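# Rotate a palm-held object to match the goal pictures

## Task

With the object lying loose on the upward-facing palm of the right hand, rotate it inside that hand until its orientation relative to the hand matches the two goal pictures. Only this hand may be used; the wrist camera, the camera's post and the arm's final link count as part of it. The task fails if the object contacts anything else or leaves the hand. To finish, the object must rest motionless for a moment on the palm or fingers, not touching the wrist, camera or post. The palm must face straight up. No hand motor may show moving or overload or be building toward a shutdown; a motor dead from the very start is excused. Then declare completion. The hand is then opened automatically, and the orientation must still be correct with the object simply lying on the open hand. Anything held in place only by the robot does not count.

## Robot and tools

Robot: one six-joint arm (UR7e-type) carrying a 16-motor right hand (LEAP-style: index, middle, ring, thumb). There is only one arm, so every command has one row, not one per arm.

Frames. Scene frame: origin on the table top under the arm base, +z up, +y to the left when facing along +x. State lines give end_effector_position (m) and end_effector_quat_wxyz in this frame. Hand point frame, which moves with the palm and sits where thumb tip meets index and middle tips: +z runs along the straight fingers toward the tips; +x runs across the palm away from the thumb; +y points out of the palm face. The palm face is at y = -0.062 m. Straight finger knuckles are at z = -0.017 m, and the tips reach 0.139 m beyond that. Bending fingers moves the tips toward +y. A rigid mast on the palm side can collide with things: x +0.05 to +0.10, z -0.16 to -0.11, y up to +0.06 m. Only the rubber fingertip caps grip well.

execute_actions(actions): a list of actions run in turn; an empty list just returns state and images. Each action is a table of up to 15 rows, one row per 1/30 s step. If fewer rows are given, the last row is held for the remaining steps, so every action lasts 0.5 s. A row is 24 numbers, each in [-1, 1]:
1-6: dx, dy, dz, rx, ry, rz. This is an offset, not a pose. It is measured in the hand point's own axes from the hand point's measured pose when the action began. For the first action of a call, that is the last pose reported. Every row refers back to that same start, not to the previous row. 1.0 = 0.6 m or 180 degrees. rx, ry, rz form one rotation vector. Each step is clipped to within 100 mm and 16 degrees of the measured pose. Position wins over orientation if both cannot be met.
7-22: absolute goal angles for the hinges, scaled linearly between each hinge's stops, in this order: index_mcp, index_abd, index_pip, index_dip, middle_mcp, middle_abd, middle_pip, middle_dip, ring_mcp, ring_abd, ring_pip, ring_dip, thumb_cmc, thumb_axl, thumb_mcp, thumb_ipl. Moving toward -1 bends a finger toward the palm. On the fingers, straight is: mcp +0.75, abd 0.00 (negative swings the finger away from the thumb), pip +0.58, dip +0.70. For the thumb: cmc +0.71 (toward -1 swings the thumb in front of the palm), axl +0.68 (rolls the thumb), mcp +0.23, ipl +0.17.
23: current_limit. A linear current cap for every motor: -1 gives 0 mA, +1 gives 550 mA, and it never goes below 11 mA. Very low values may leave a finger too weak to lift.
24: speed. Set-points travel at (speed+1)/2 of 5.9 rad/s.
Starting values are current_limit +0.4 and speed -0.6. The last values written stay in force.

move(target, speed, stop_force, blocking): drives the hand point along a straight path. target is one 24-number row laid out as above. Its pose part is an offset in hand-point axes from the pose in the most recent result that showed one. speed is in m/s, 0.002 to 0.5 (default 0.25); rotation is capped at twice that in rad/s. Paths last 0.5 to 10 s. stop_force (9 to 40 N, optional) ends the path on resistance along the motion; do not combine it with turning or with blocking=false. Omit it when moving away from a contact. blocking=false returns after 0.5 s; then use wait or stop before sending more. The extra move: line reports the ending (done, off_target, moving, held, contact, fault) and the limits that acted.

wait(seconds 0 to 10): lets time pass while the last command is held. stop(): brakes a running move. zoom_image(camera, region=[x0,y0,x1,y1] in pixels, at most 504x504): shows a closer view. Cameras: cam_high and cam_low are 504x504; cam_wrist is a 616x616 fisheye. show_instructions: shows the goal reference images. read_manual(section): licence texts only. finished_scene(scene): ends scene 1 or 2 and cannot be undone.

Results: pose and velocities, Hand target (the pose now being driven toward), Joint positions and torques, Wrist force and torque (in hand-point axes, with noise, saturating near 50 N), and step readings, where HELD marks clipped steps. The hand fields list one entry per motor in the order above: hand_goal, hand_measured, hand_current_ma and hand_state (moving, goal, blocked or overload). A pose unreachable line means the clearance check altered the command.

Cautions. A motor running at 495 mA or more for 5 s shuts down for 10 s, so keep current_limit below about +0.8. Avoid long hard squeezes. Avoid contact forces near 150 N and wrist joint loads near 24.3 N m: either causes a 10 s fault stop and skips the rest of the call, and hand numbers sent during a stop are lost. The simulation keeps running while you think, with the last command held. Occasional pushes may nudge the object. Avoid fast rolls that fling the object. At the end, the palm must face straight up and the object must sit still on it.

Each tool is called after "Request:" in YAML: its name, and indented under it one key for each argument.

Reference images:

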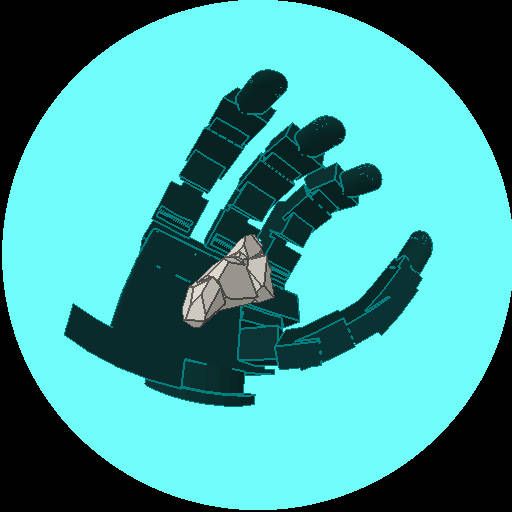

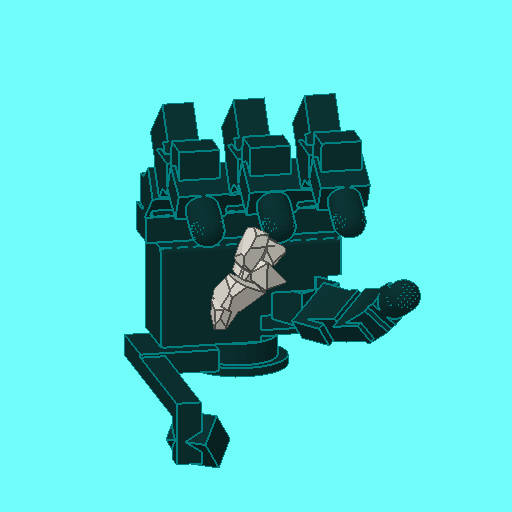

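## Session

Request:
execute_actions:
  actions: []

Scene clock: 0.00 s.
end_effector_position=(+0.6136, +0.0569, +0.5017) hand_goal=(+0.046, +0.000, -0.008, +0.280, +0.046, +0.000, -0.008, +0.280, +0.046, +0.000, -0.008, +0.280, -0.104, +0.266, +0.032, -0.018) hand_measured=(+0.062, +0.000, -0.006, +0.282, +0.060, +0.000, -0.006, +0.282, +0.060, +0.000, -0.006, +0.282, -0.092, +0.270, +0.034, -0.016) hand_current_ma=(+84, +0, +13, +12, +80, +0, +13, +13, +80, +0, +13, +12, +67, +25, +13, +11) hand_state=(goal, goal, goal, goal, goal, goal, goal, goal, goal, goal, goal, goal, goal, goal, goal, goal) hand_current_limit=0.40 hand_speed=-0.60 end_effector_quat_wxyz=(+0.497, +0.465, +0.517, +0.519) end_effector_velocity=(-0.000, -0.000, +0.000) end_effector_angular_velocity=(+0.000, -0.000, -0.001)
Joint positions: [-0.144 -1.164  2.187 -4.191 -1.305 -0.023]
Joint velocities: [ 0.    -0.     0.    -0.    -0.001  0.   ]
Joint torques (N m, as the arm reports them, + toward a larger angle): no reading
Wrist force (N, on the end effector, along its own x y z axes, offset not removed): no reading
Wrist torque (N m, same axes, about the end effector's origin, offset not removed): no reading
Hand target: +0.614, +0.057, +0.502; +0.497, +0.465, +0.517, +0.519

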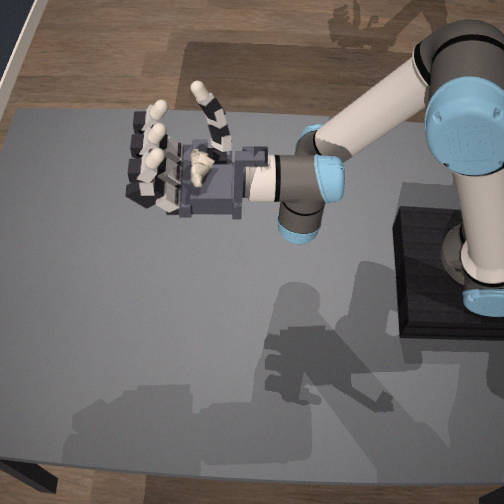

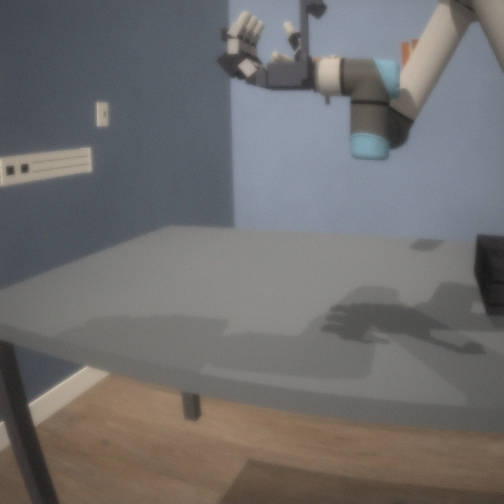

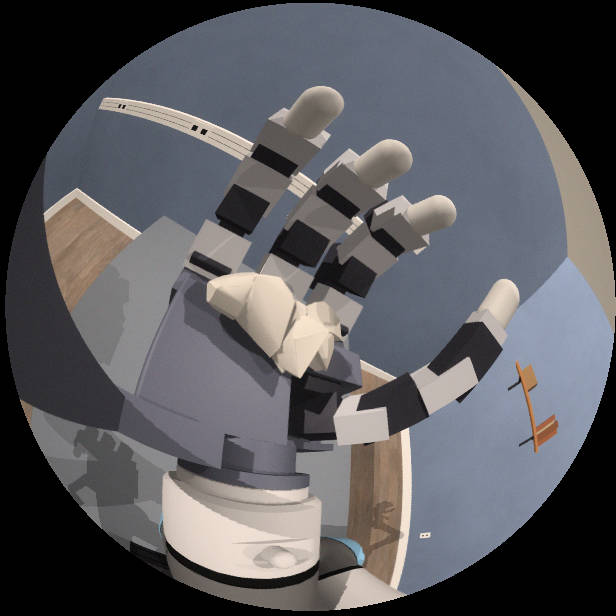

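Request:
zoom_image:
  camera: "cam_wrist"
  region: [150, 220, 410, 440]

Request:
zoom_image:
  camera: "cam_high"
  region: [120, 70, 280, 230]

Region (150, 220, 410, 440) of cam_wrist's 616x616 image, scaled by 1.938, with more detail than that image has; it fills the top 426 rows of this view, and the rest is white.

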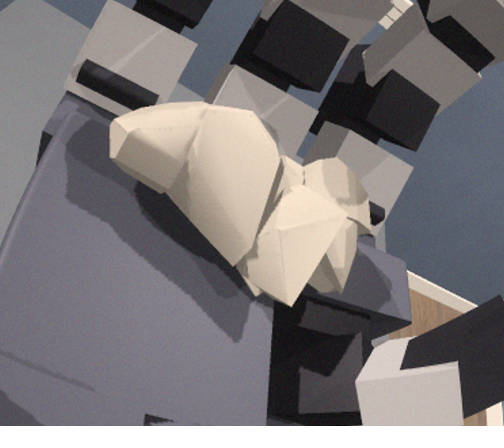

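Region (120, 70, 280, 230) of cam_high's 504x504 image, scaled by 3.150, with more detail than that image has.

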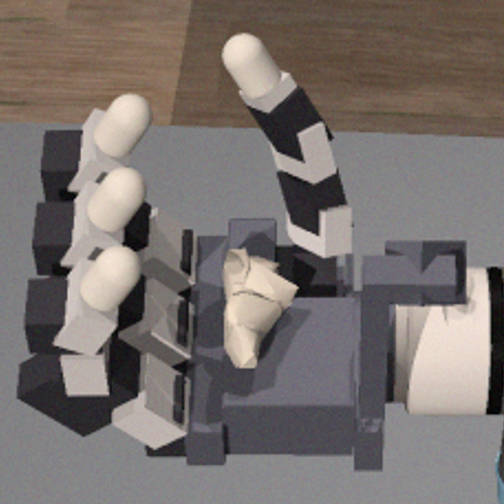

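Request:
move:
  target: [0,0,0,-0.1,0,0,0.046,0,-0.008,0.28,0.046,0,-0.008,0.28,0.046,0,-0.008,0.28,-0.104,0.266,0.032,-0.018,0.4,-0.6]
  speed: 0.1

Scene clock: 19.60 s.
end_effector_position=(+0.6136, +0.0569, +0.5017) hand_goal=(+0.046, +0.000, -0.008, +0.280, +0.046, +0.000, -0.008, +0.280, +0.046, +0.000, -0.008, +0.280, -0.104, +0.266, +0.032, -0.018) hand_measured=(+0.054, +0.000, -0.006, +0.282, +0.054, +0.000, -0.006, +0.282, +0.054, +0.000, -0.006, +0.282, -0.092, +0.270, +0.034, -0.016) hand_current_ma=(+48, +0, +8, +12, +46, +0, +8, +13, +45, +0, +9, +12, +66, +21, +13, +11) hand_state=(goal, goal, goal, goal, goal, goal, goal, goal, goal, goal, goal, goal, goal, goal, goal, goal) hand_current_limit=0.40 hand_speed=-0.60 end_effector_quat_wxyz=(+0.563, +0.382, +0.430, +0.593) end_effector_velocity=(+0.001, -0.000, +0.001) end_effector_angular_velocity=(+0.001, -0.019, +0.000)
Joint positions: [-0.124 -0.926  1.994 -4.557 -1.329  0.055]
Joint velocities: [ 0.001  0.011 -0.016 -0.014 -0.003  0.004]
Joint torques (N m, as the arm reports them, + toward a larger angle): [  8.43 -26.33 -22.56  -2.61  -2.22   2.06]
Wrist force (N, on the end effector, along its own x y z axes, offset not removed): [-0.9 -0.8 -0.8]
Wrist torque (N m, same axes, about the end effector's origin, offset not removed): [-0.38 0.10 -0.21]
Hand target: +0.614, +0.057, +0.502; +0.564, +0.382, +0.429, +0.593
Off the commanded pose: 0.000 m, 0 deg.
move: done

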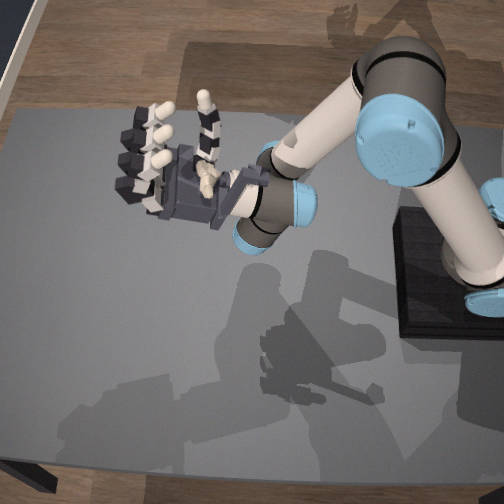

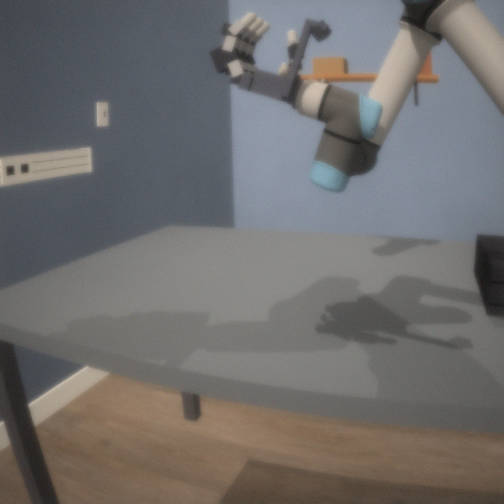

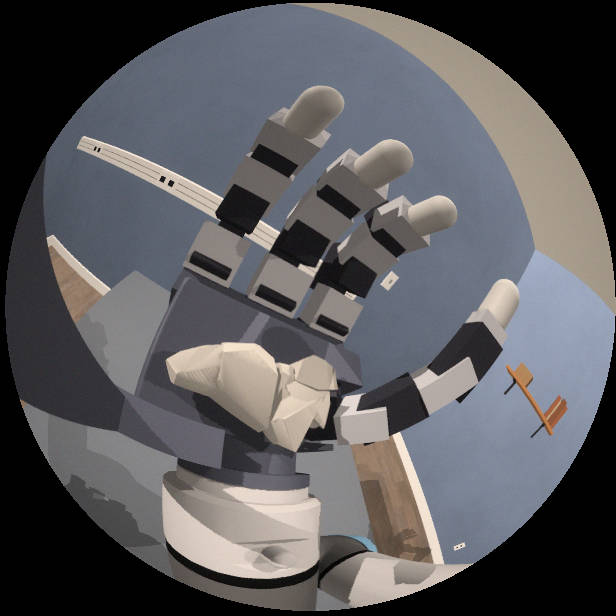

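Sliding; go back quickly.

Request:
move:
  target: [0,0,0,0.11,0,0,0.046,0,-0.008,0.28,0.046,0,-0.008,0.28,0.046,0,-0.008,0.28,-0.104,0.266,0.032,-0.018,0.4,-0.6]

Scene clock: 26.60 s.
end_effector_position=(+0.6135, +0.0569, +0.5016) hand_goal=(+0.046, +0.000, -0.008, +0.280, +0.046, +0.000, -0.008, +0.280, +0.046, +0.000, -0.008, +0.280, -0.104, +0.266, +0.032, -0.018) hand_measured=(+0.054, +0.000, -0.006, +0.282, +0.054, +0.000, -0.006, +0.282, +0.054, +0.000, -0.006, +0.282, -0.092, +0.268, +0.034, -0.016) hand_current_ma=(+46, +0, +8, +12, +44, +0, +8, +13, +44, +0, +8, +12, +65, +20, +13, +11) hand_state=(goal, goal, goal, goal, goal, goal, goal, goal, goal, goal, goal, goal, goal, goal, goal, goal) hand_current_limit=0.40 hand_speed=-0.60 end_effector_quat_wxyz=(+0.490, +0.473, +0.525, +0.511) end_effector_velocity=(+0.001, -0.000, +0.001) end_effector_angular_velocity=(-0.002, +0.014, -0.000)
Joint positions: [-0.145 -1.191  2.201 -4.145 -1.304 -0.032]
Joint velocities: [-0.001 -0.015  0.003  0.026  0.    -0.005]
Joint torques (N m, as the arm reports them, + toward a larger angle): [-10.67 -45.55  -0.95  -0.36   1.82  -2.71]
Wrist force (N, on the end effector, along its own x y z axes, offset not removed): [-0.1 1.1 -0.9]
Wrist torque (N m, same axes, about the end effector's origin, offset not removed): [0.00 0.09 -0.21]
Hand target: +0.614, +0.057, +0.502; +0.489, +0.473, +0.525, +0.510
Off the commanded pose: 0.000 m, 0 deg.
move: done

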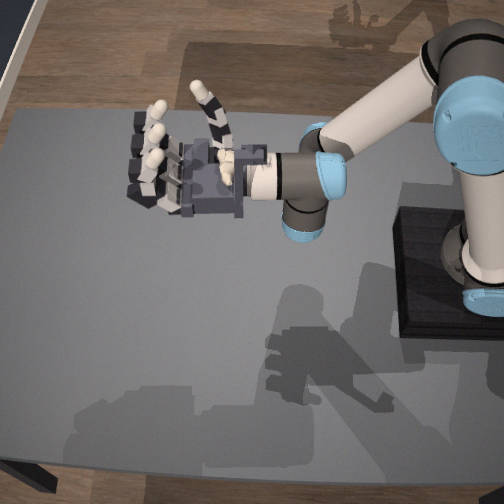

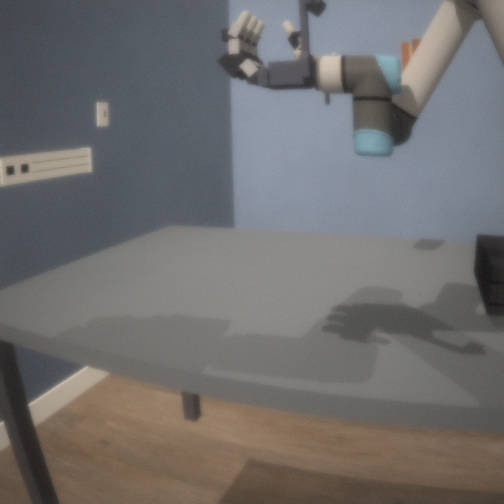

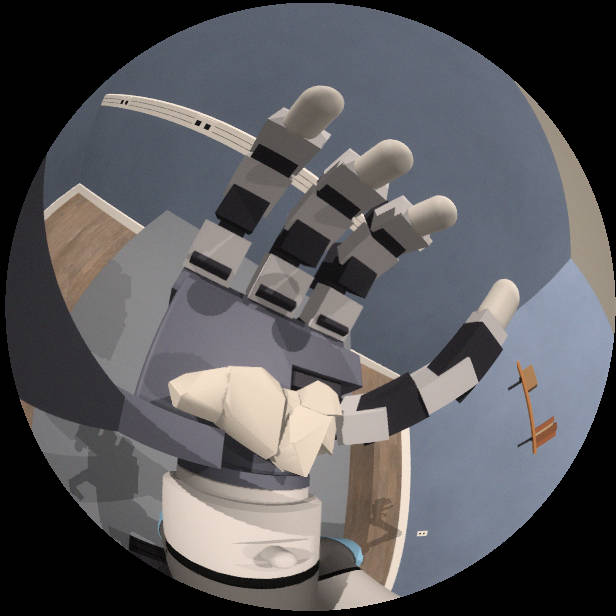

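Request:
move:
  target: [0,0,0,0,0,0,0.046,0,-0.008,0.28,-0.48,0,-0.59,-0.32,0.046,0,-0.008,0.28,-0.104,0.266,0.032,-0.018,0.4,-0.4]

Request:
move:
  target: [0,0,0,0.11,0,0,0.046,0,-0.008,0.28,-0.48,0,-0.59,-0.32,0.046,0,-0.008,0.28,-0.104,0.266,0.032,-0.018,0.4,-0.4]
  speed: 0.1

Scene clock: 41.60 s.
end_effector_position=(+0.6135, +0.0569, +0.5016) hand_goal=(+0.046, +0.000, -0.008, +0.280, -0.480, +0.000, -0.590, -0.320, +0.046, +0.000, -0.008, +0.280, -0.104, +0.266, +0.032, -0.018) hand_measured=(+0.054, +0.000, -0.006, +0.282, -0.472, +0.000, -0.584, -0.312, +0.054, +0.000, -0.006, +0.282, -0.092, +0.268, +0.034, -0.016) hand_current_ma=(+46, +0, +8, +12, +38, +0, +36, +40, +44, +0, +8, +12, +65, +20, +13, +11) hand_state=(goal, goal, goal, goal, goal, goal, goal, goal, goal, goal, goal, goal, goal, goal, goal, goal) hand_current_limit=0.40 hand_speed=-0.40 end_effector_quat_wxyz=(+0.490, +0.473, +0.525, +0.511) end_effector_velocity=(-0.000, +0.000, -0.000) end_effector_angular_velocity=(+0.000, +0.001, +0.001)
Joint positions: [-0.145 -1.191  2.201 -4.145 -1.304 -0.032]
Joint velocities: [ 0.001  0.001  0.    -0.    -0.     0.   ]
Joint torques (N m, as the arm reports them, + toward a larger angle): [  5.14 -18.92 -25.84  -3.7   -0.52   2.  ]
Wrist force (N, on the end effector, along its own x y z axes, offset not removed): [0.0 1.6 -2.1]
Wrist torque (N m, same axes, about the end effector's origin, offset not removed): [0.19 -0.08 -0.07]
Hand target: +0.614, +0.057, +0.502; +0.490, +0.473, +0.525, +0.511
Off the commanded pose: 0.000 m, 0 deg.
move: done

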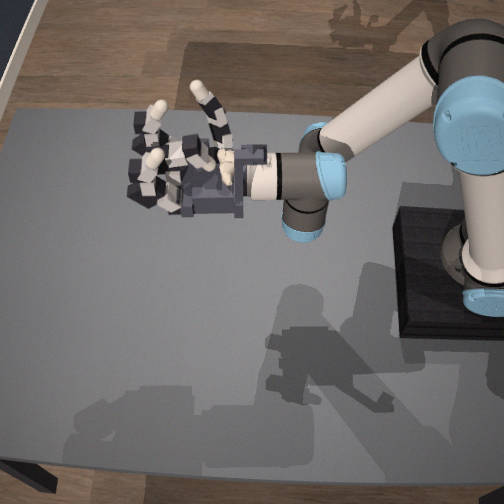

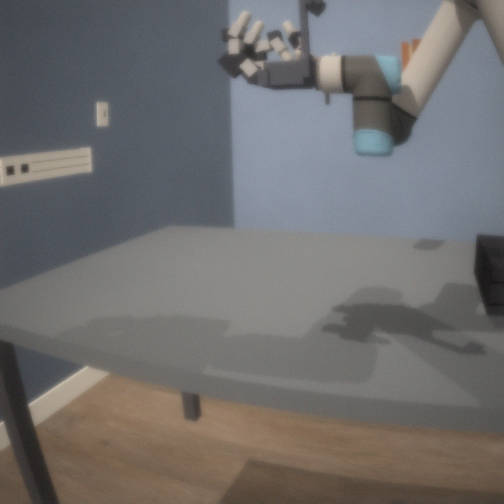

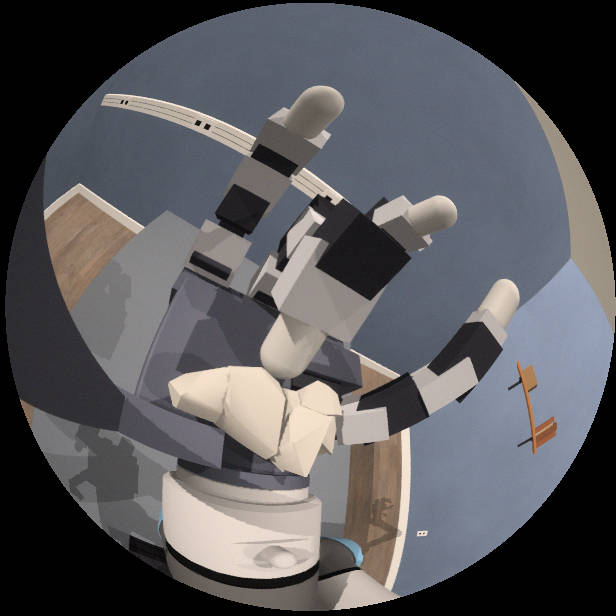

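Scene clock: 43.77 s.
end_effector_position=(+0.6135, +0.0569, +0.5016) hand_goal=(+0.046, +0.000, -0.008, +0.280, -0.480, +0.000, -0.590, -0.320, +0.046, +0.000, -0.008, +0.280, -0.104, +0.266, +0.032, -0.018) hand_measured=(+0.054, +0.000, -0.006, +0.282, -0.472, +0.000, -0.584, -0.312, +0.054, +0.000, -0.006, +0.282, -0.092, +0.268, +0.032, -0.016) hand_current_ma=(+46, +0, +8, +12, +39, +0, +36, +40, +44, +0, +8, +12, +65, +20, +3, +9) hand_state=(goal, goal, goal, goal, goal, goal, goal, goal, goal, goal, goal, goal, goal, goal, goal, goal) hand_current_limit=0.40 hand_speed=-0.40 end_effector_quat_wxyz=(+0.402, +0.550, +0.605, +0.413) end_effector_velocity=(+0.000, +0.000, +0.001) end_effector_angular_velocity=(-0.002, +0.014, +0.000)
Joint positions: [-0.149 -1.492  2.258 -3.548 -1.327 -0.123]
Joint velocities: [ 0.    -0.012 -0.002  0.029 -0.002 -0.004]
Joint torques (N m, as the arm reports them, + toward a larger angle): [  9.19 -38.02 -29.86  -1.15  -1.82  -2.73]
Wrist force (N, on the end effector, along its own x y z axes, offset not removed): [-1.7 1.2 -1.7]
Wrist torque (N m, same axes, about the end effector's origin, offset not removed): [0.06 0.28 -0.33]
Hand target: +0.614, +0.057, +0.502; +0.401, +0.550, +0.605, +0.412
Off the commanded pose: 0.000 m, 0 deg.
move: done

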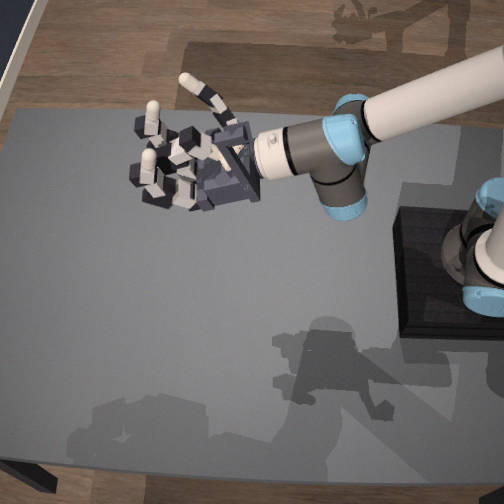

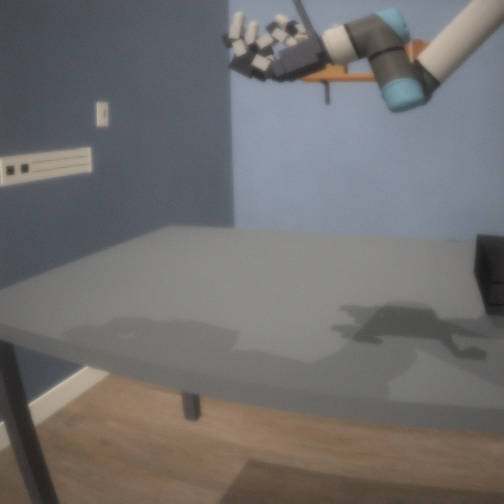

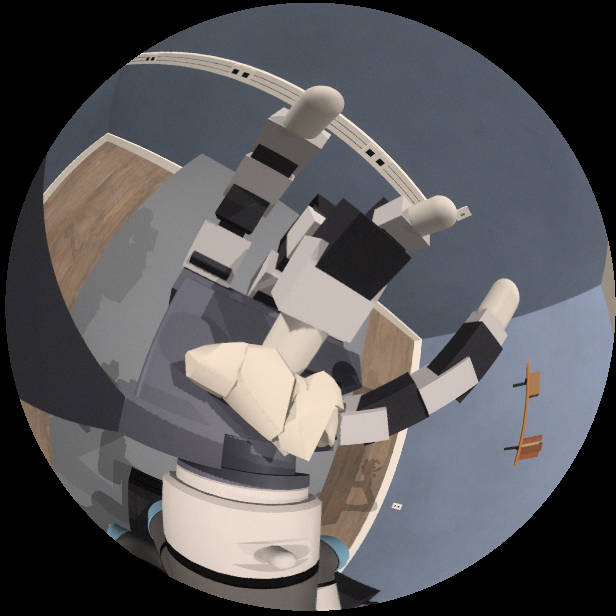

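Request:
move:
  target: [0,0,0,0.03,0,0,0.046,0.5,-0.008,0.28,-0.48,0.8,-0.7,-0.35,0.046,0,-0.008,0.28,-0.104,0.266,0.032,-0.018,0.4,-0.4]
  speed: 0.1

Scene clock: 50.50 s.
end_effector_position=(+0.6135, +0.0569, +0.5016) hand_goal=(+0.046, +0.500, -0.008, +0.280, -0.480, +0.800, -0.700, -0.350, +0.046, +0.000, -0.008, +0.280, -0.104, +0.266, +0.032, -0.018) hand_measured=(+0.054, +0.498, -0.006, +0.282, -0.462, +0.798, -0.686, -0.340, +0.054, +0.000, -0.006, +0.282, -0.092, +0.268, +0.032, -0.016) hand_current_ma=(+46, -10, +8, +12, +92, -12, +82, +48, +44, +0, +8, +12, +63, +20, +0, +8) hand_state=(goal, goal, goal, goal, goal, goal, goal, goal, goal, goal, goal, goal, goal, goal, goal, goal) hand_current_limit=0.40 hand_speed=-0.40 end_effector_quat_wxyz=(+0.376, +0.568, +0.623, +0.384) end_effector_velocity=(-0.000, -0.000, -0.001) end_effector_angular_velocity=(+0.001, +0.003, -0.000)
Joint positions: [-0.147 -1.562  2.243 -3.365 -1.343 -0.145]
Joint velocities: [-0.    -0.001  0.001  0.004 -0.     0.   ]
Joint torques (N m, as the arm reports them, + toward a larger angle): [ 10.66 -36.68 -33.29  -1.47  -1.76  -2.6 ]
Wrist force (N, on the end effector, along its own x y z axes, offset not removed): [-1.1 0.4 -0.5]
Wrist torque (N m, same axes, about the end effector's origin, offset not removed): [-0.11 0.04 -0.19]
Hand target: +0.613, +0.057, +0.502; +0.376, +0.568, +0.623, +0.384
Off the commanded pose: 0.000 m, 0 deg.
move: done

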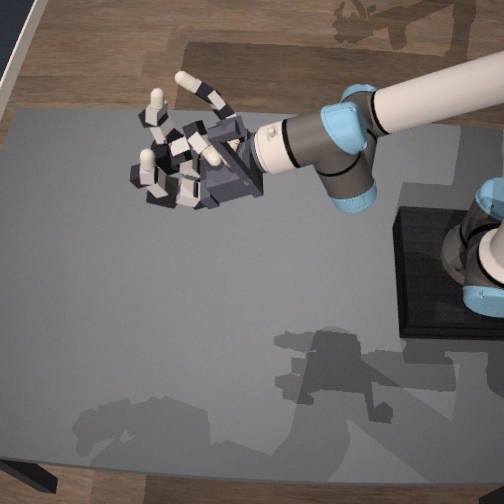

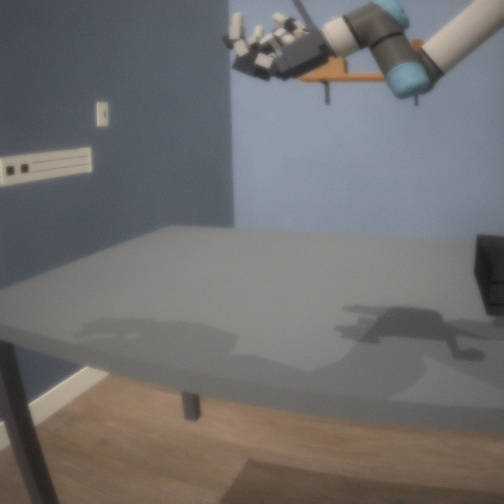

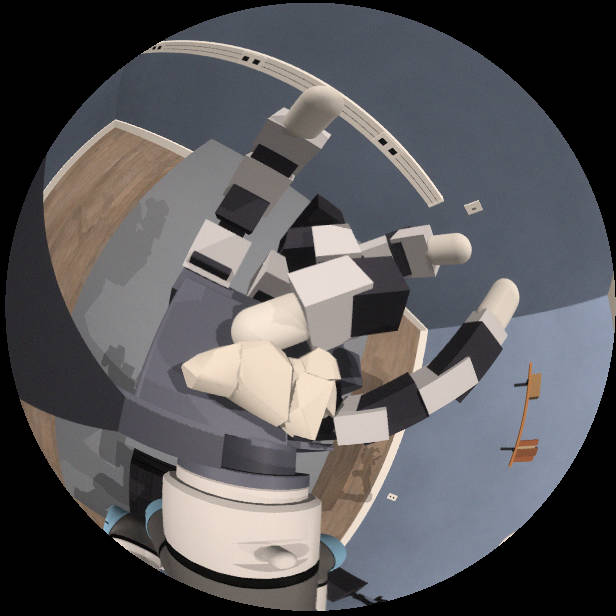

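Request:
move:
  target: [0,0,0,0,0,0,0.046,0.5,-0.008,0.28,-0.48,0.8,-0.7,-0.35,-0.48,-0.45,-0.7,-0.35,-0.104,0.266,0.032,-0.018,0.4,-0.4]

Request:
move:
  target: [0,0,0,0,0,0,0.046,0.3,-0.008,0.28,0.3,0,-0.7,-0.6,-0.5,-0.8,-0.7,-0.2,-0.104,0.266,0.032,-0.018,0.4,-0.4]

Scene clock: 63.83 s.
end_effector_position=(+0.6135, +0.0569, +0.5017) hand_goal=(+0.046, +0.500, -0.008, +0.280, -0.480, +0.800, -0.700, -0.350, -0.480, -0.450, -0.700, -0.350, -0.104, +0.266, +0.032, -0.018) hand_measured=(+0.054, +0.498, -0.006, +0.282, -0.462, +0.798, -0.686, -0.340, -0.422, -0.450, -0.668, -0.326, -0.092, +0.268, +0.032, -0.016) hand_current_ma=(+46, -10, +8, +12, +92, -12, +82, +48, +346, -4, +157, +144, +63, +20, +0, +8) hand_state=(goal, goal, goal, goal, goal, goal, goal, goal, blocked, goal, blocked, blocked, goal, goal, goal, goal) hand_current_limit=0.40 hand_speed=-0.40 end_effector_quat_wxyz=(+0.376, +0.568, +0.623, +0.384) end_effector_velocity=(-0.000, +0.000, -0.001) end_effector_angular_velocity=(+0.001, +0.002, +0.001)
Joint positions: [-0.147 -1.563  2.243 -3.365 -1.343 -0.145]
Joint velocities: [ 0.     0.001  0.002 -0.     0.     0.   ]
Joint torques (N m, as the arm reports them, + toward a larger angle): [  7.79  -6.26 -20.42  -4.89  -0.07  -1.3 ]
Wrist force (N, on the end effector, along its own x y z axes, offset not removed): [-2.4 -1.0 -0.8]
Wrist torque (N m, same axes, about the end effector's origin, offset not removed): [-0.29 0.19 -0.34]
Hand target: +0.613, +0.057, +0.502; +0.376, +0.568, +0.623, +0.384
Off the commanded pose: 0.000 m, 0 deg.
move: done

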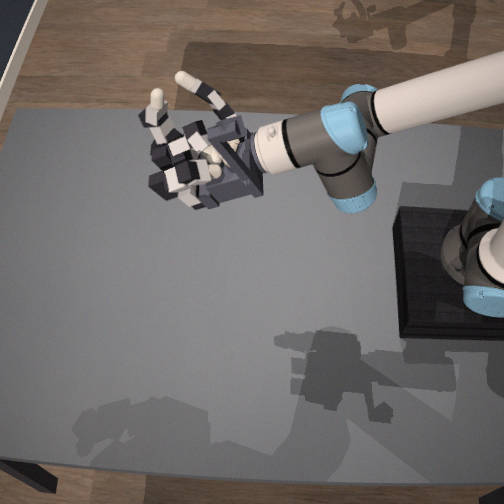

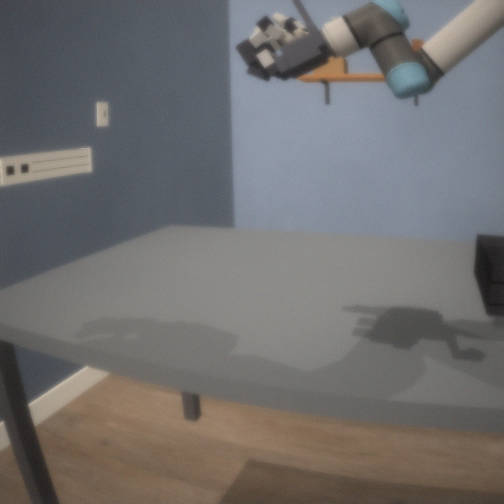

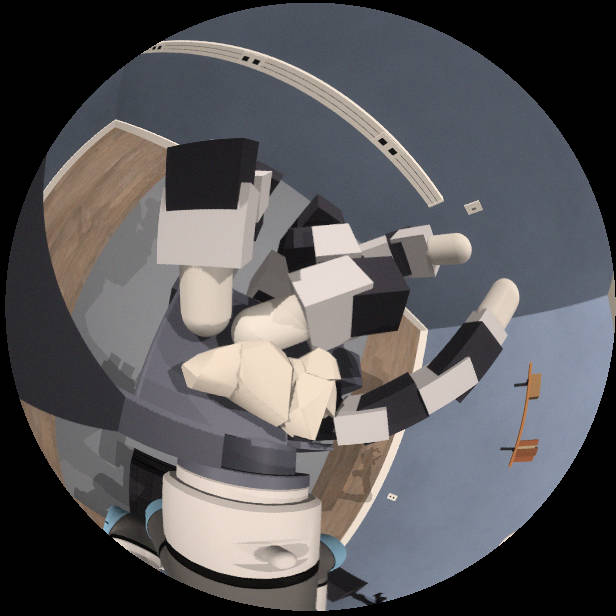

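Scene clock: 64.87 s.
end_effector_position=(+0.6135, +0.0569, +0.5017) hand_goal=(+0.046, +0.300, -0.008, +0.280, +0.300, +0.000, -0.700, -0.600, -0.500, -0.800, -0.700, -0.200, -0.104, +0.266, +0.032, -0.018) hand_measured=(+0.054, +0.304, -0.006, +0.282, +0.306, +0.002, -0.700, -0.598, -0.488, -0.798, -0.690, -0.202, -0.092, +0.268, +0.032, -0.016) hand_current_ma=(+46, +19, +8, +12, +33, +14, +5, +12, +74, +13, +51, -8, +63, +20, +0, +8) hand_state=(goal, goal, goal, goal, goal, goal, goal, goal, goal, goal, goal, goal, goal, goal, goal, goal) hand_current_limit=0.40 hand_speed=-0.40 end_effector_quat_wxyz=(+0.376, +0.568, +0.623, +0.384) end_effector_velocity=(+0.000, +0.000, -0.000) end_effector_angular_velocity=(-0.000, +0.001, -0.000)
Joint positions: [-0.147 -1.563  2.243 -3.365 -1.343 -0.145]
Joint velocities: [ 0.    -0.    -0.     0.002 -0.    -0.   ]
Joint torques (N m, as the arm reports them, + toward a larger angle): [  7.26 -15.91 -17.85  -4.39  -0.14  -0.65]
Wrist force (N, on the end effector, along its own x y z axes, offset not removed): [-0.1 1.3 0.0]
Wrist torque (N m, same axes, about the end effector's origin, offset not removed): [-0.01 -0.06 -0.12]
Hand target: +0.613, +0.057, +0.502; +0.376, +0.568, +0.623, +0.384
Off the commanded pose: 0.000 m, 0 deg.
move: done

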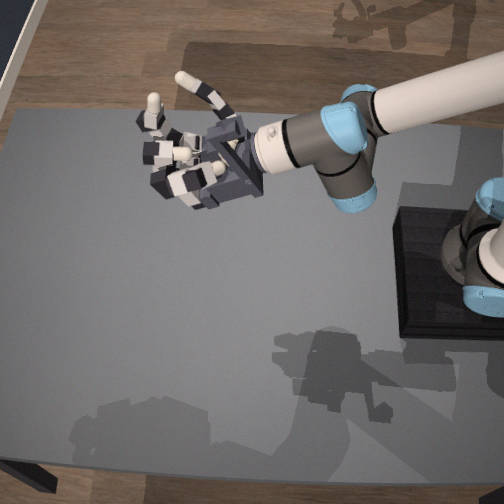

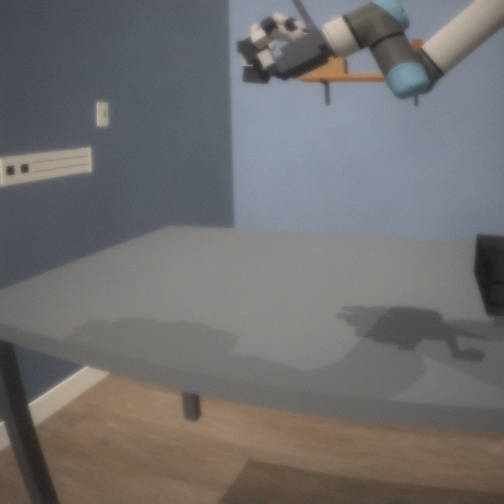

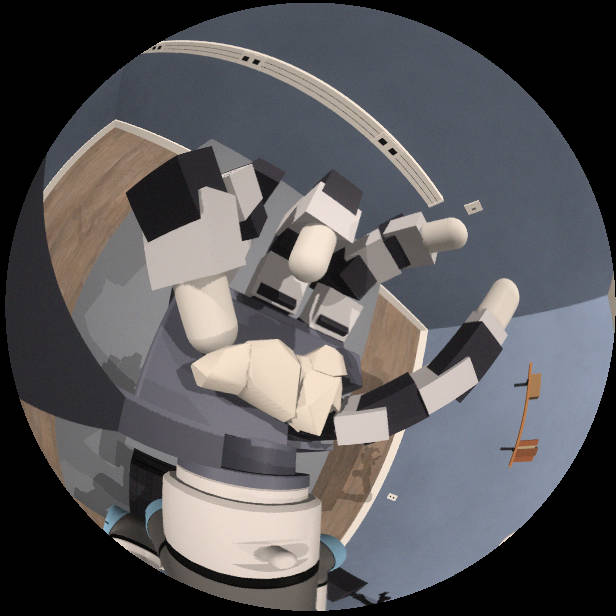

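Request:
move:
  target: [0,0,0,0,0,-0.09,0.046,0,-0.008,0.28,0.1,0,0,0.2,-0.5,-0.8,-0.7,-0.2,-0.7,0.266,0.032,-0.018,0.4,-0.6]
  speed: 0.1

Scene clock: 72.37 s.
end_effector_position=(+0.6135, +0.0569, +0.5016) hand_goal=(+0.046, +0.000, -0.008, +0.280, +0.100, +0.000, +0.000, +0.200, -0.500, -0.800, -0.700, -0.200, -0.700, +0.266, +0.032, -0.018) hand_measured=(+0.054, +0.002, -0.006, +0.282, +0.120, +0.002, -0.002, +0.196, -0.488, -0.798, -0.690, -0.200, -0.702, +0.268, +0.028, -0.018) hand_current_ma=(+47, +8, +8, +12, +107, +8, -6, -16, +71, +11, +50, -6, -16, +12, -20, +3) hand_state=(goal, goal, goal, goal, goal, goal, goal, goal, goal, goal, goal, goal, goal, goal, goal, goal) hand_current_limit=0.40 hand_speed=-0.60 end_effector_quat_wxyz=(+0.426, +0.475, +0.697, +0.328) end_effector_velocity=(+0.000, -0.000, +0.001) end_effector_angular_velocity=(-0.015, -0.002, +0.007)
Joint positions: [-0.214 -1.568  2.253 -3.363 -1.282 -0.457]
Joint velocities: [-0.005 -0.001 -0.001  0.     0.005 -0.019]
Joint torques (N m, as the arm reports them, + toward a larger angle): [ -8.49 -36.08 -10.94  -1.55   2.67  -3.05]
Wrist force (N, on the end effector, along its own x y z axes, offset not removed): [0.3 -0.8 -1.1]
Wrist torque (N m, same axes, about the end effector's origin, offset not removed): [-0.02 -0.14 -0.23]
Hand target: +0.613, +0.057, +0.502; +0.426, +0.475, +0.697, +0.327
Off the commanded pose: 0.000 m, 0 deg.
move: done

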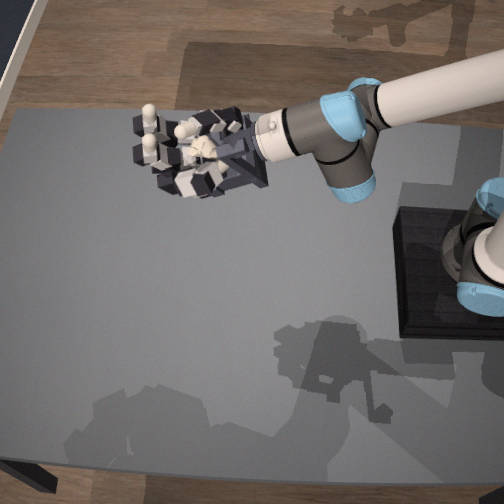

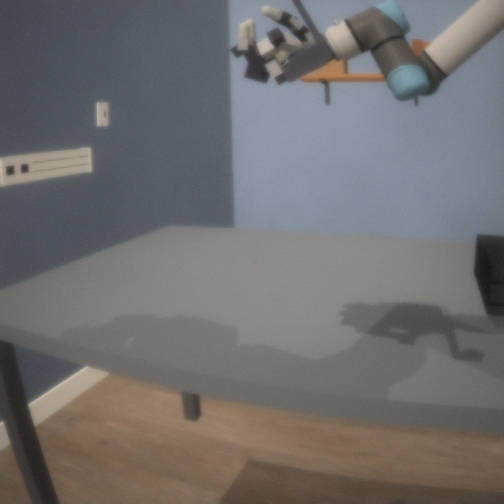

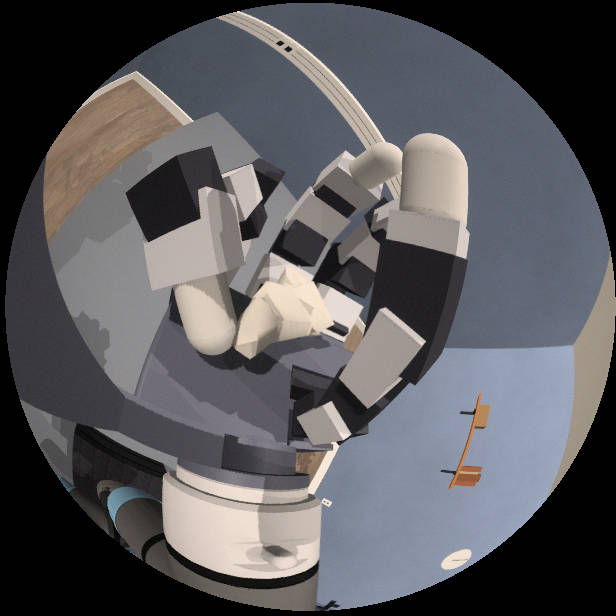

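Request:
move:
  target: [0,0,0,-0.141,0,0.094,0.046,0,-0.008,0.28,0.1,0,0,0.2,-0.4,-0.4,-0.6,-0.2,-0.1,0.266,0.032,-0.018,0.4,-0.9]
  speed: 0.15

Request:
move:
  target: [0,0,0,0,0,0,0.5,0,0.3,0.4,0.5,0,0.3,0.4,0.5,0,0.3,0.4,-0.1,0.266,0.032,-0.018,0.4,-0.5]

Request:
zoom_image:
  camera: "cam_wrist"
  region: [150, 220, 410, 440]

Request:
zoom_image:
  camera: "cam_high"
  region: [120, 70, 280, 230]

Scene clock: 83.20 s.
end_effector_position=(+0.6135, +0.0569, +0.5016) hand_goal=(+0.046, +0.000, -0.008, +0.280, +0.100, +0.000, +0.000, +0.200, -0.400, -0.400, -0.600, -0.200, -0.100, +0.266, +0.032, -0.018) hand_measured=(+0.054, +0.002, -0.006, +0.282, +0.118, +0.002, -0.002, +0.196, -0.400, -0.406, -0.606, -0.200, -0.098, +0.268, +0.030, -0.018) hand_current_ma=(+47, +8, +8, +12, +94, +8, -6, -16, -1, -24, -28, -6, +14, +12, -18, +3) hand_state=(goal, goal, goal, goal, goal, goal, goal, goal, goal, goal, goal, goal, goal, goal, goal, goal) hand_current_limit=0.40 hand_speed=-0.90 end_effector_quat_wxyz=(+0.467, +0.467, +0.531, +0.531) end_effector_velocity=(-0.000, -0.000, +0.000) end_effector_angular_velocity=(-0.001, -0.001, -0.001)
Joint positions: [-0.173 -1.197  2.206 -4.143 -1.221 -0.001]
Joint velocities: [-0.    -0.     0.    -0.001 -0.001 -0.   ]
Joint torques (N m, as the arm reports them, + toward a larger angle): [  8.04 -17.79 -27.18  -3.4   -1.61   1.93]
Wrist force (N, on the end effector, along its own x y z axes, offset not removed): [-0.7 -2.0 -0.7]
Wrist torque (N m, same axes, about the end effector's origin, offset not removed): [-0.45 -0.01 -0.24]
Hand target: +0.613, +0.057, +0.502; +0.467, +0.467, +0.531, +0.531
Off the commanded pose: 0.000 m, 0 deg.
move: done

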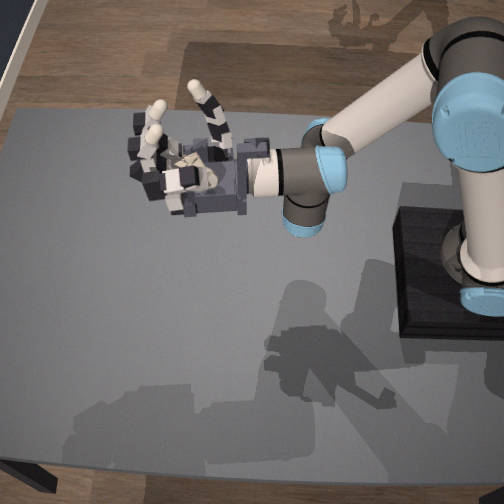

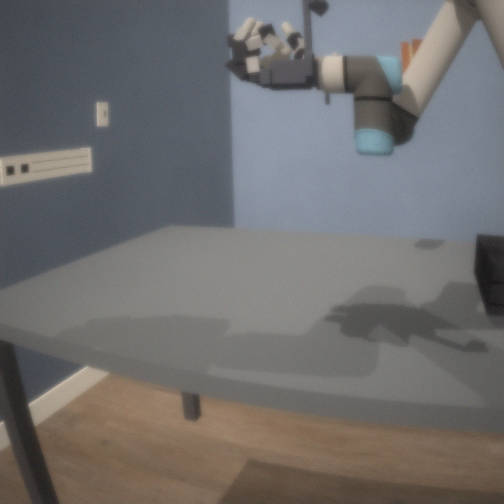

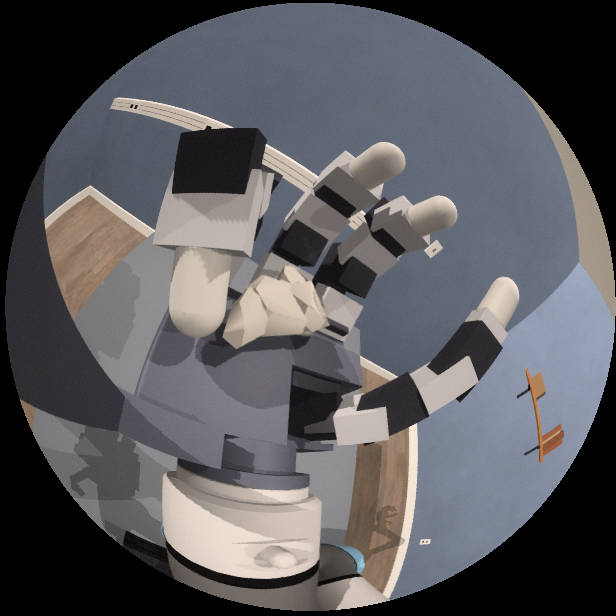

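Scene clock: 84.43 s.
end_effector_position=(+0.6135, +0.0569, +0.5016) hand_goal=(+0.500, +0.000, +0.300, +0.400, +0.500, +0.000, +0.300, +0.400, +0.500, +0.000, +0.300, +0.400, -0.100, +0.266, +0.032, -0.018) hand_measured=(+0.510, +0.002, +0.300, +0.398, +0.510, +0.002, +0.300, +0.398, +0.508, -0.004, +0.300, +0.398, -0.098, +0.268, +0.030, -0.018) hand_current_ma=(+51, +8, +1, -12, +49, +8, +0, -13, +48, -15, +0, -12, +15, +12, -17, +3) hand_state=(goal, goal, goal, goal, goal, goal, goal, goal, goal, goal, goal, goal, goal, goal, goal, goal) hand_current_limit=0.40 hand_speed=-0.50 end_effector_quat_wxyz=(+0.467, +0.467, +0.531, +0.531) end_effector_velocity=(-0.000, +0.000, +0.000) end_effector_angular_velocity=(-0.000, -0.001, +0.001)
Joint positions: [-0.173 -1.197  2.206 -4.143 -1.221 -0.001]
Joint velocities: [-0.    -0.    -0.    -0.001  0.001  0.   ]
Joint torques (N m, as the arm reports them, + toward a larger angle): [  8.56 -22.22 -22.56  -0.19  -1.6    1.29]
Wrist force (N, on the end effector, along its own x y z axes, offset not removed): [0.5 1.3 -2.5]
Wrist torque (N m, same axes, about the end effector's origin, offset not removed): [0.27 -0.03 0.02]
Hand target: +0.613, +0.057, +0.502; +0.467, +0.467, +0.531, +0.531
Off the commanded pose: 0.000 m, 0 deg.
move: done

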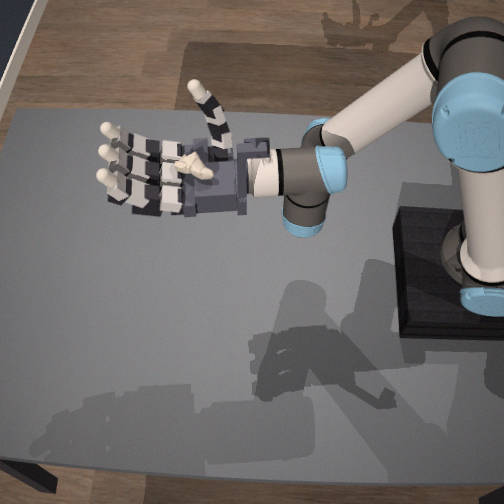

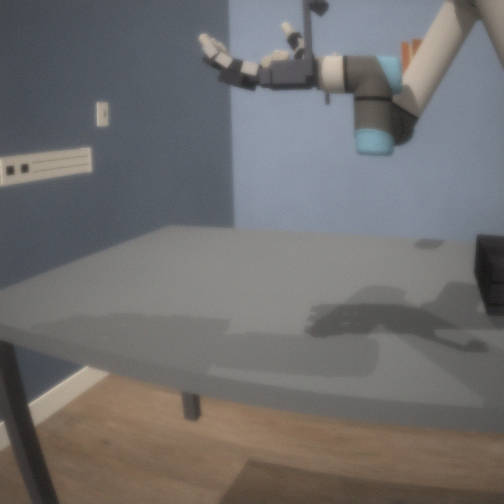

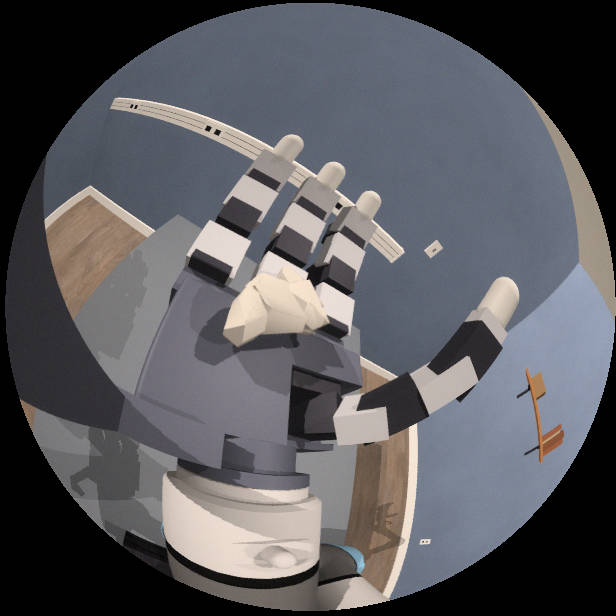

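Region (150, 220, 410, 440) of cam_wrist's 616x616 image, scaled by 1.938, with more detail than that image has; it fills the top 426 rows of this view, and the rest is white.

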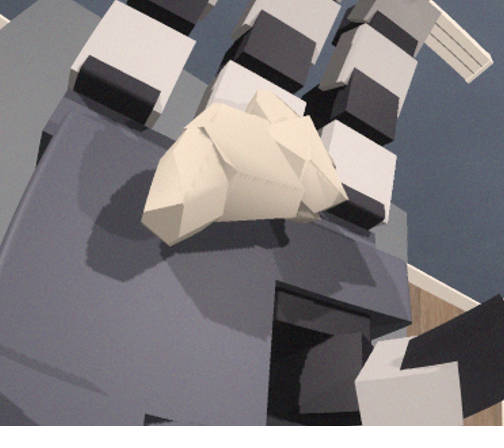

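Region (120, 70, 280, 230) of cam_high's 504x504 image, scaled by 3.150, with more detail than that image has.

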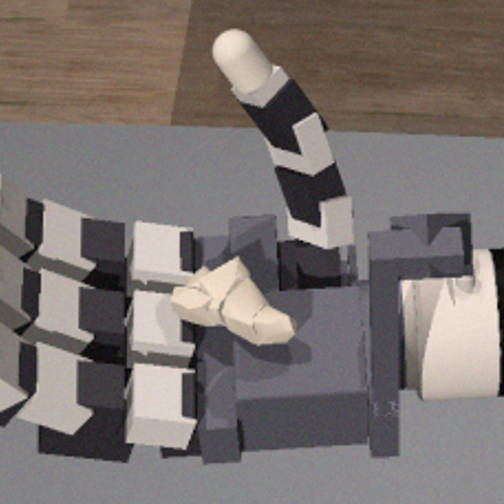

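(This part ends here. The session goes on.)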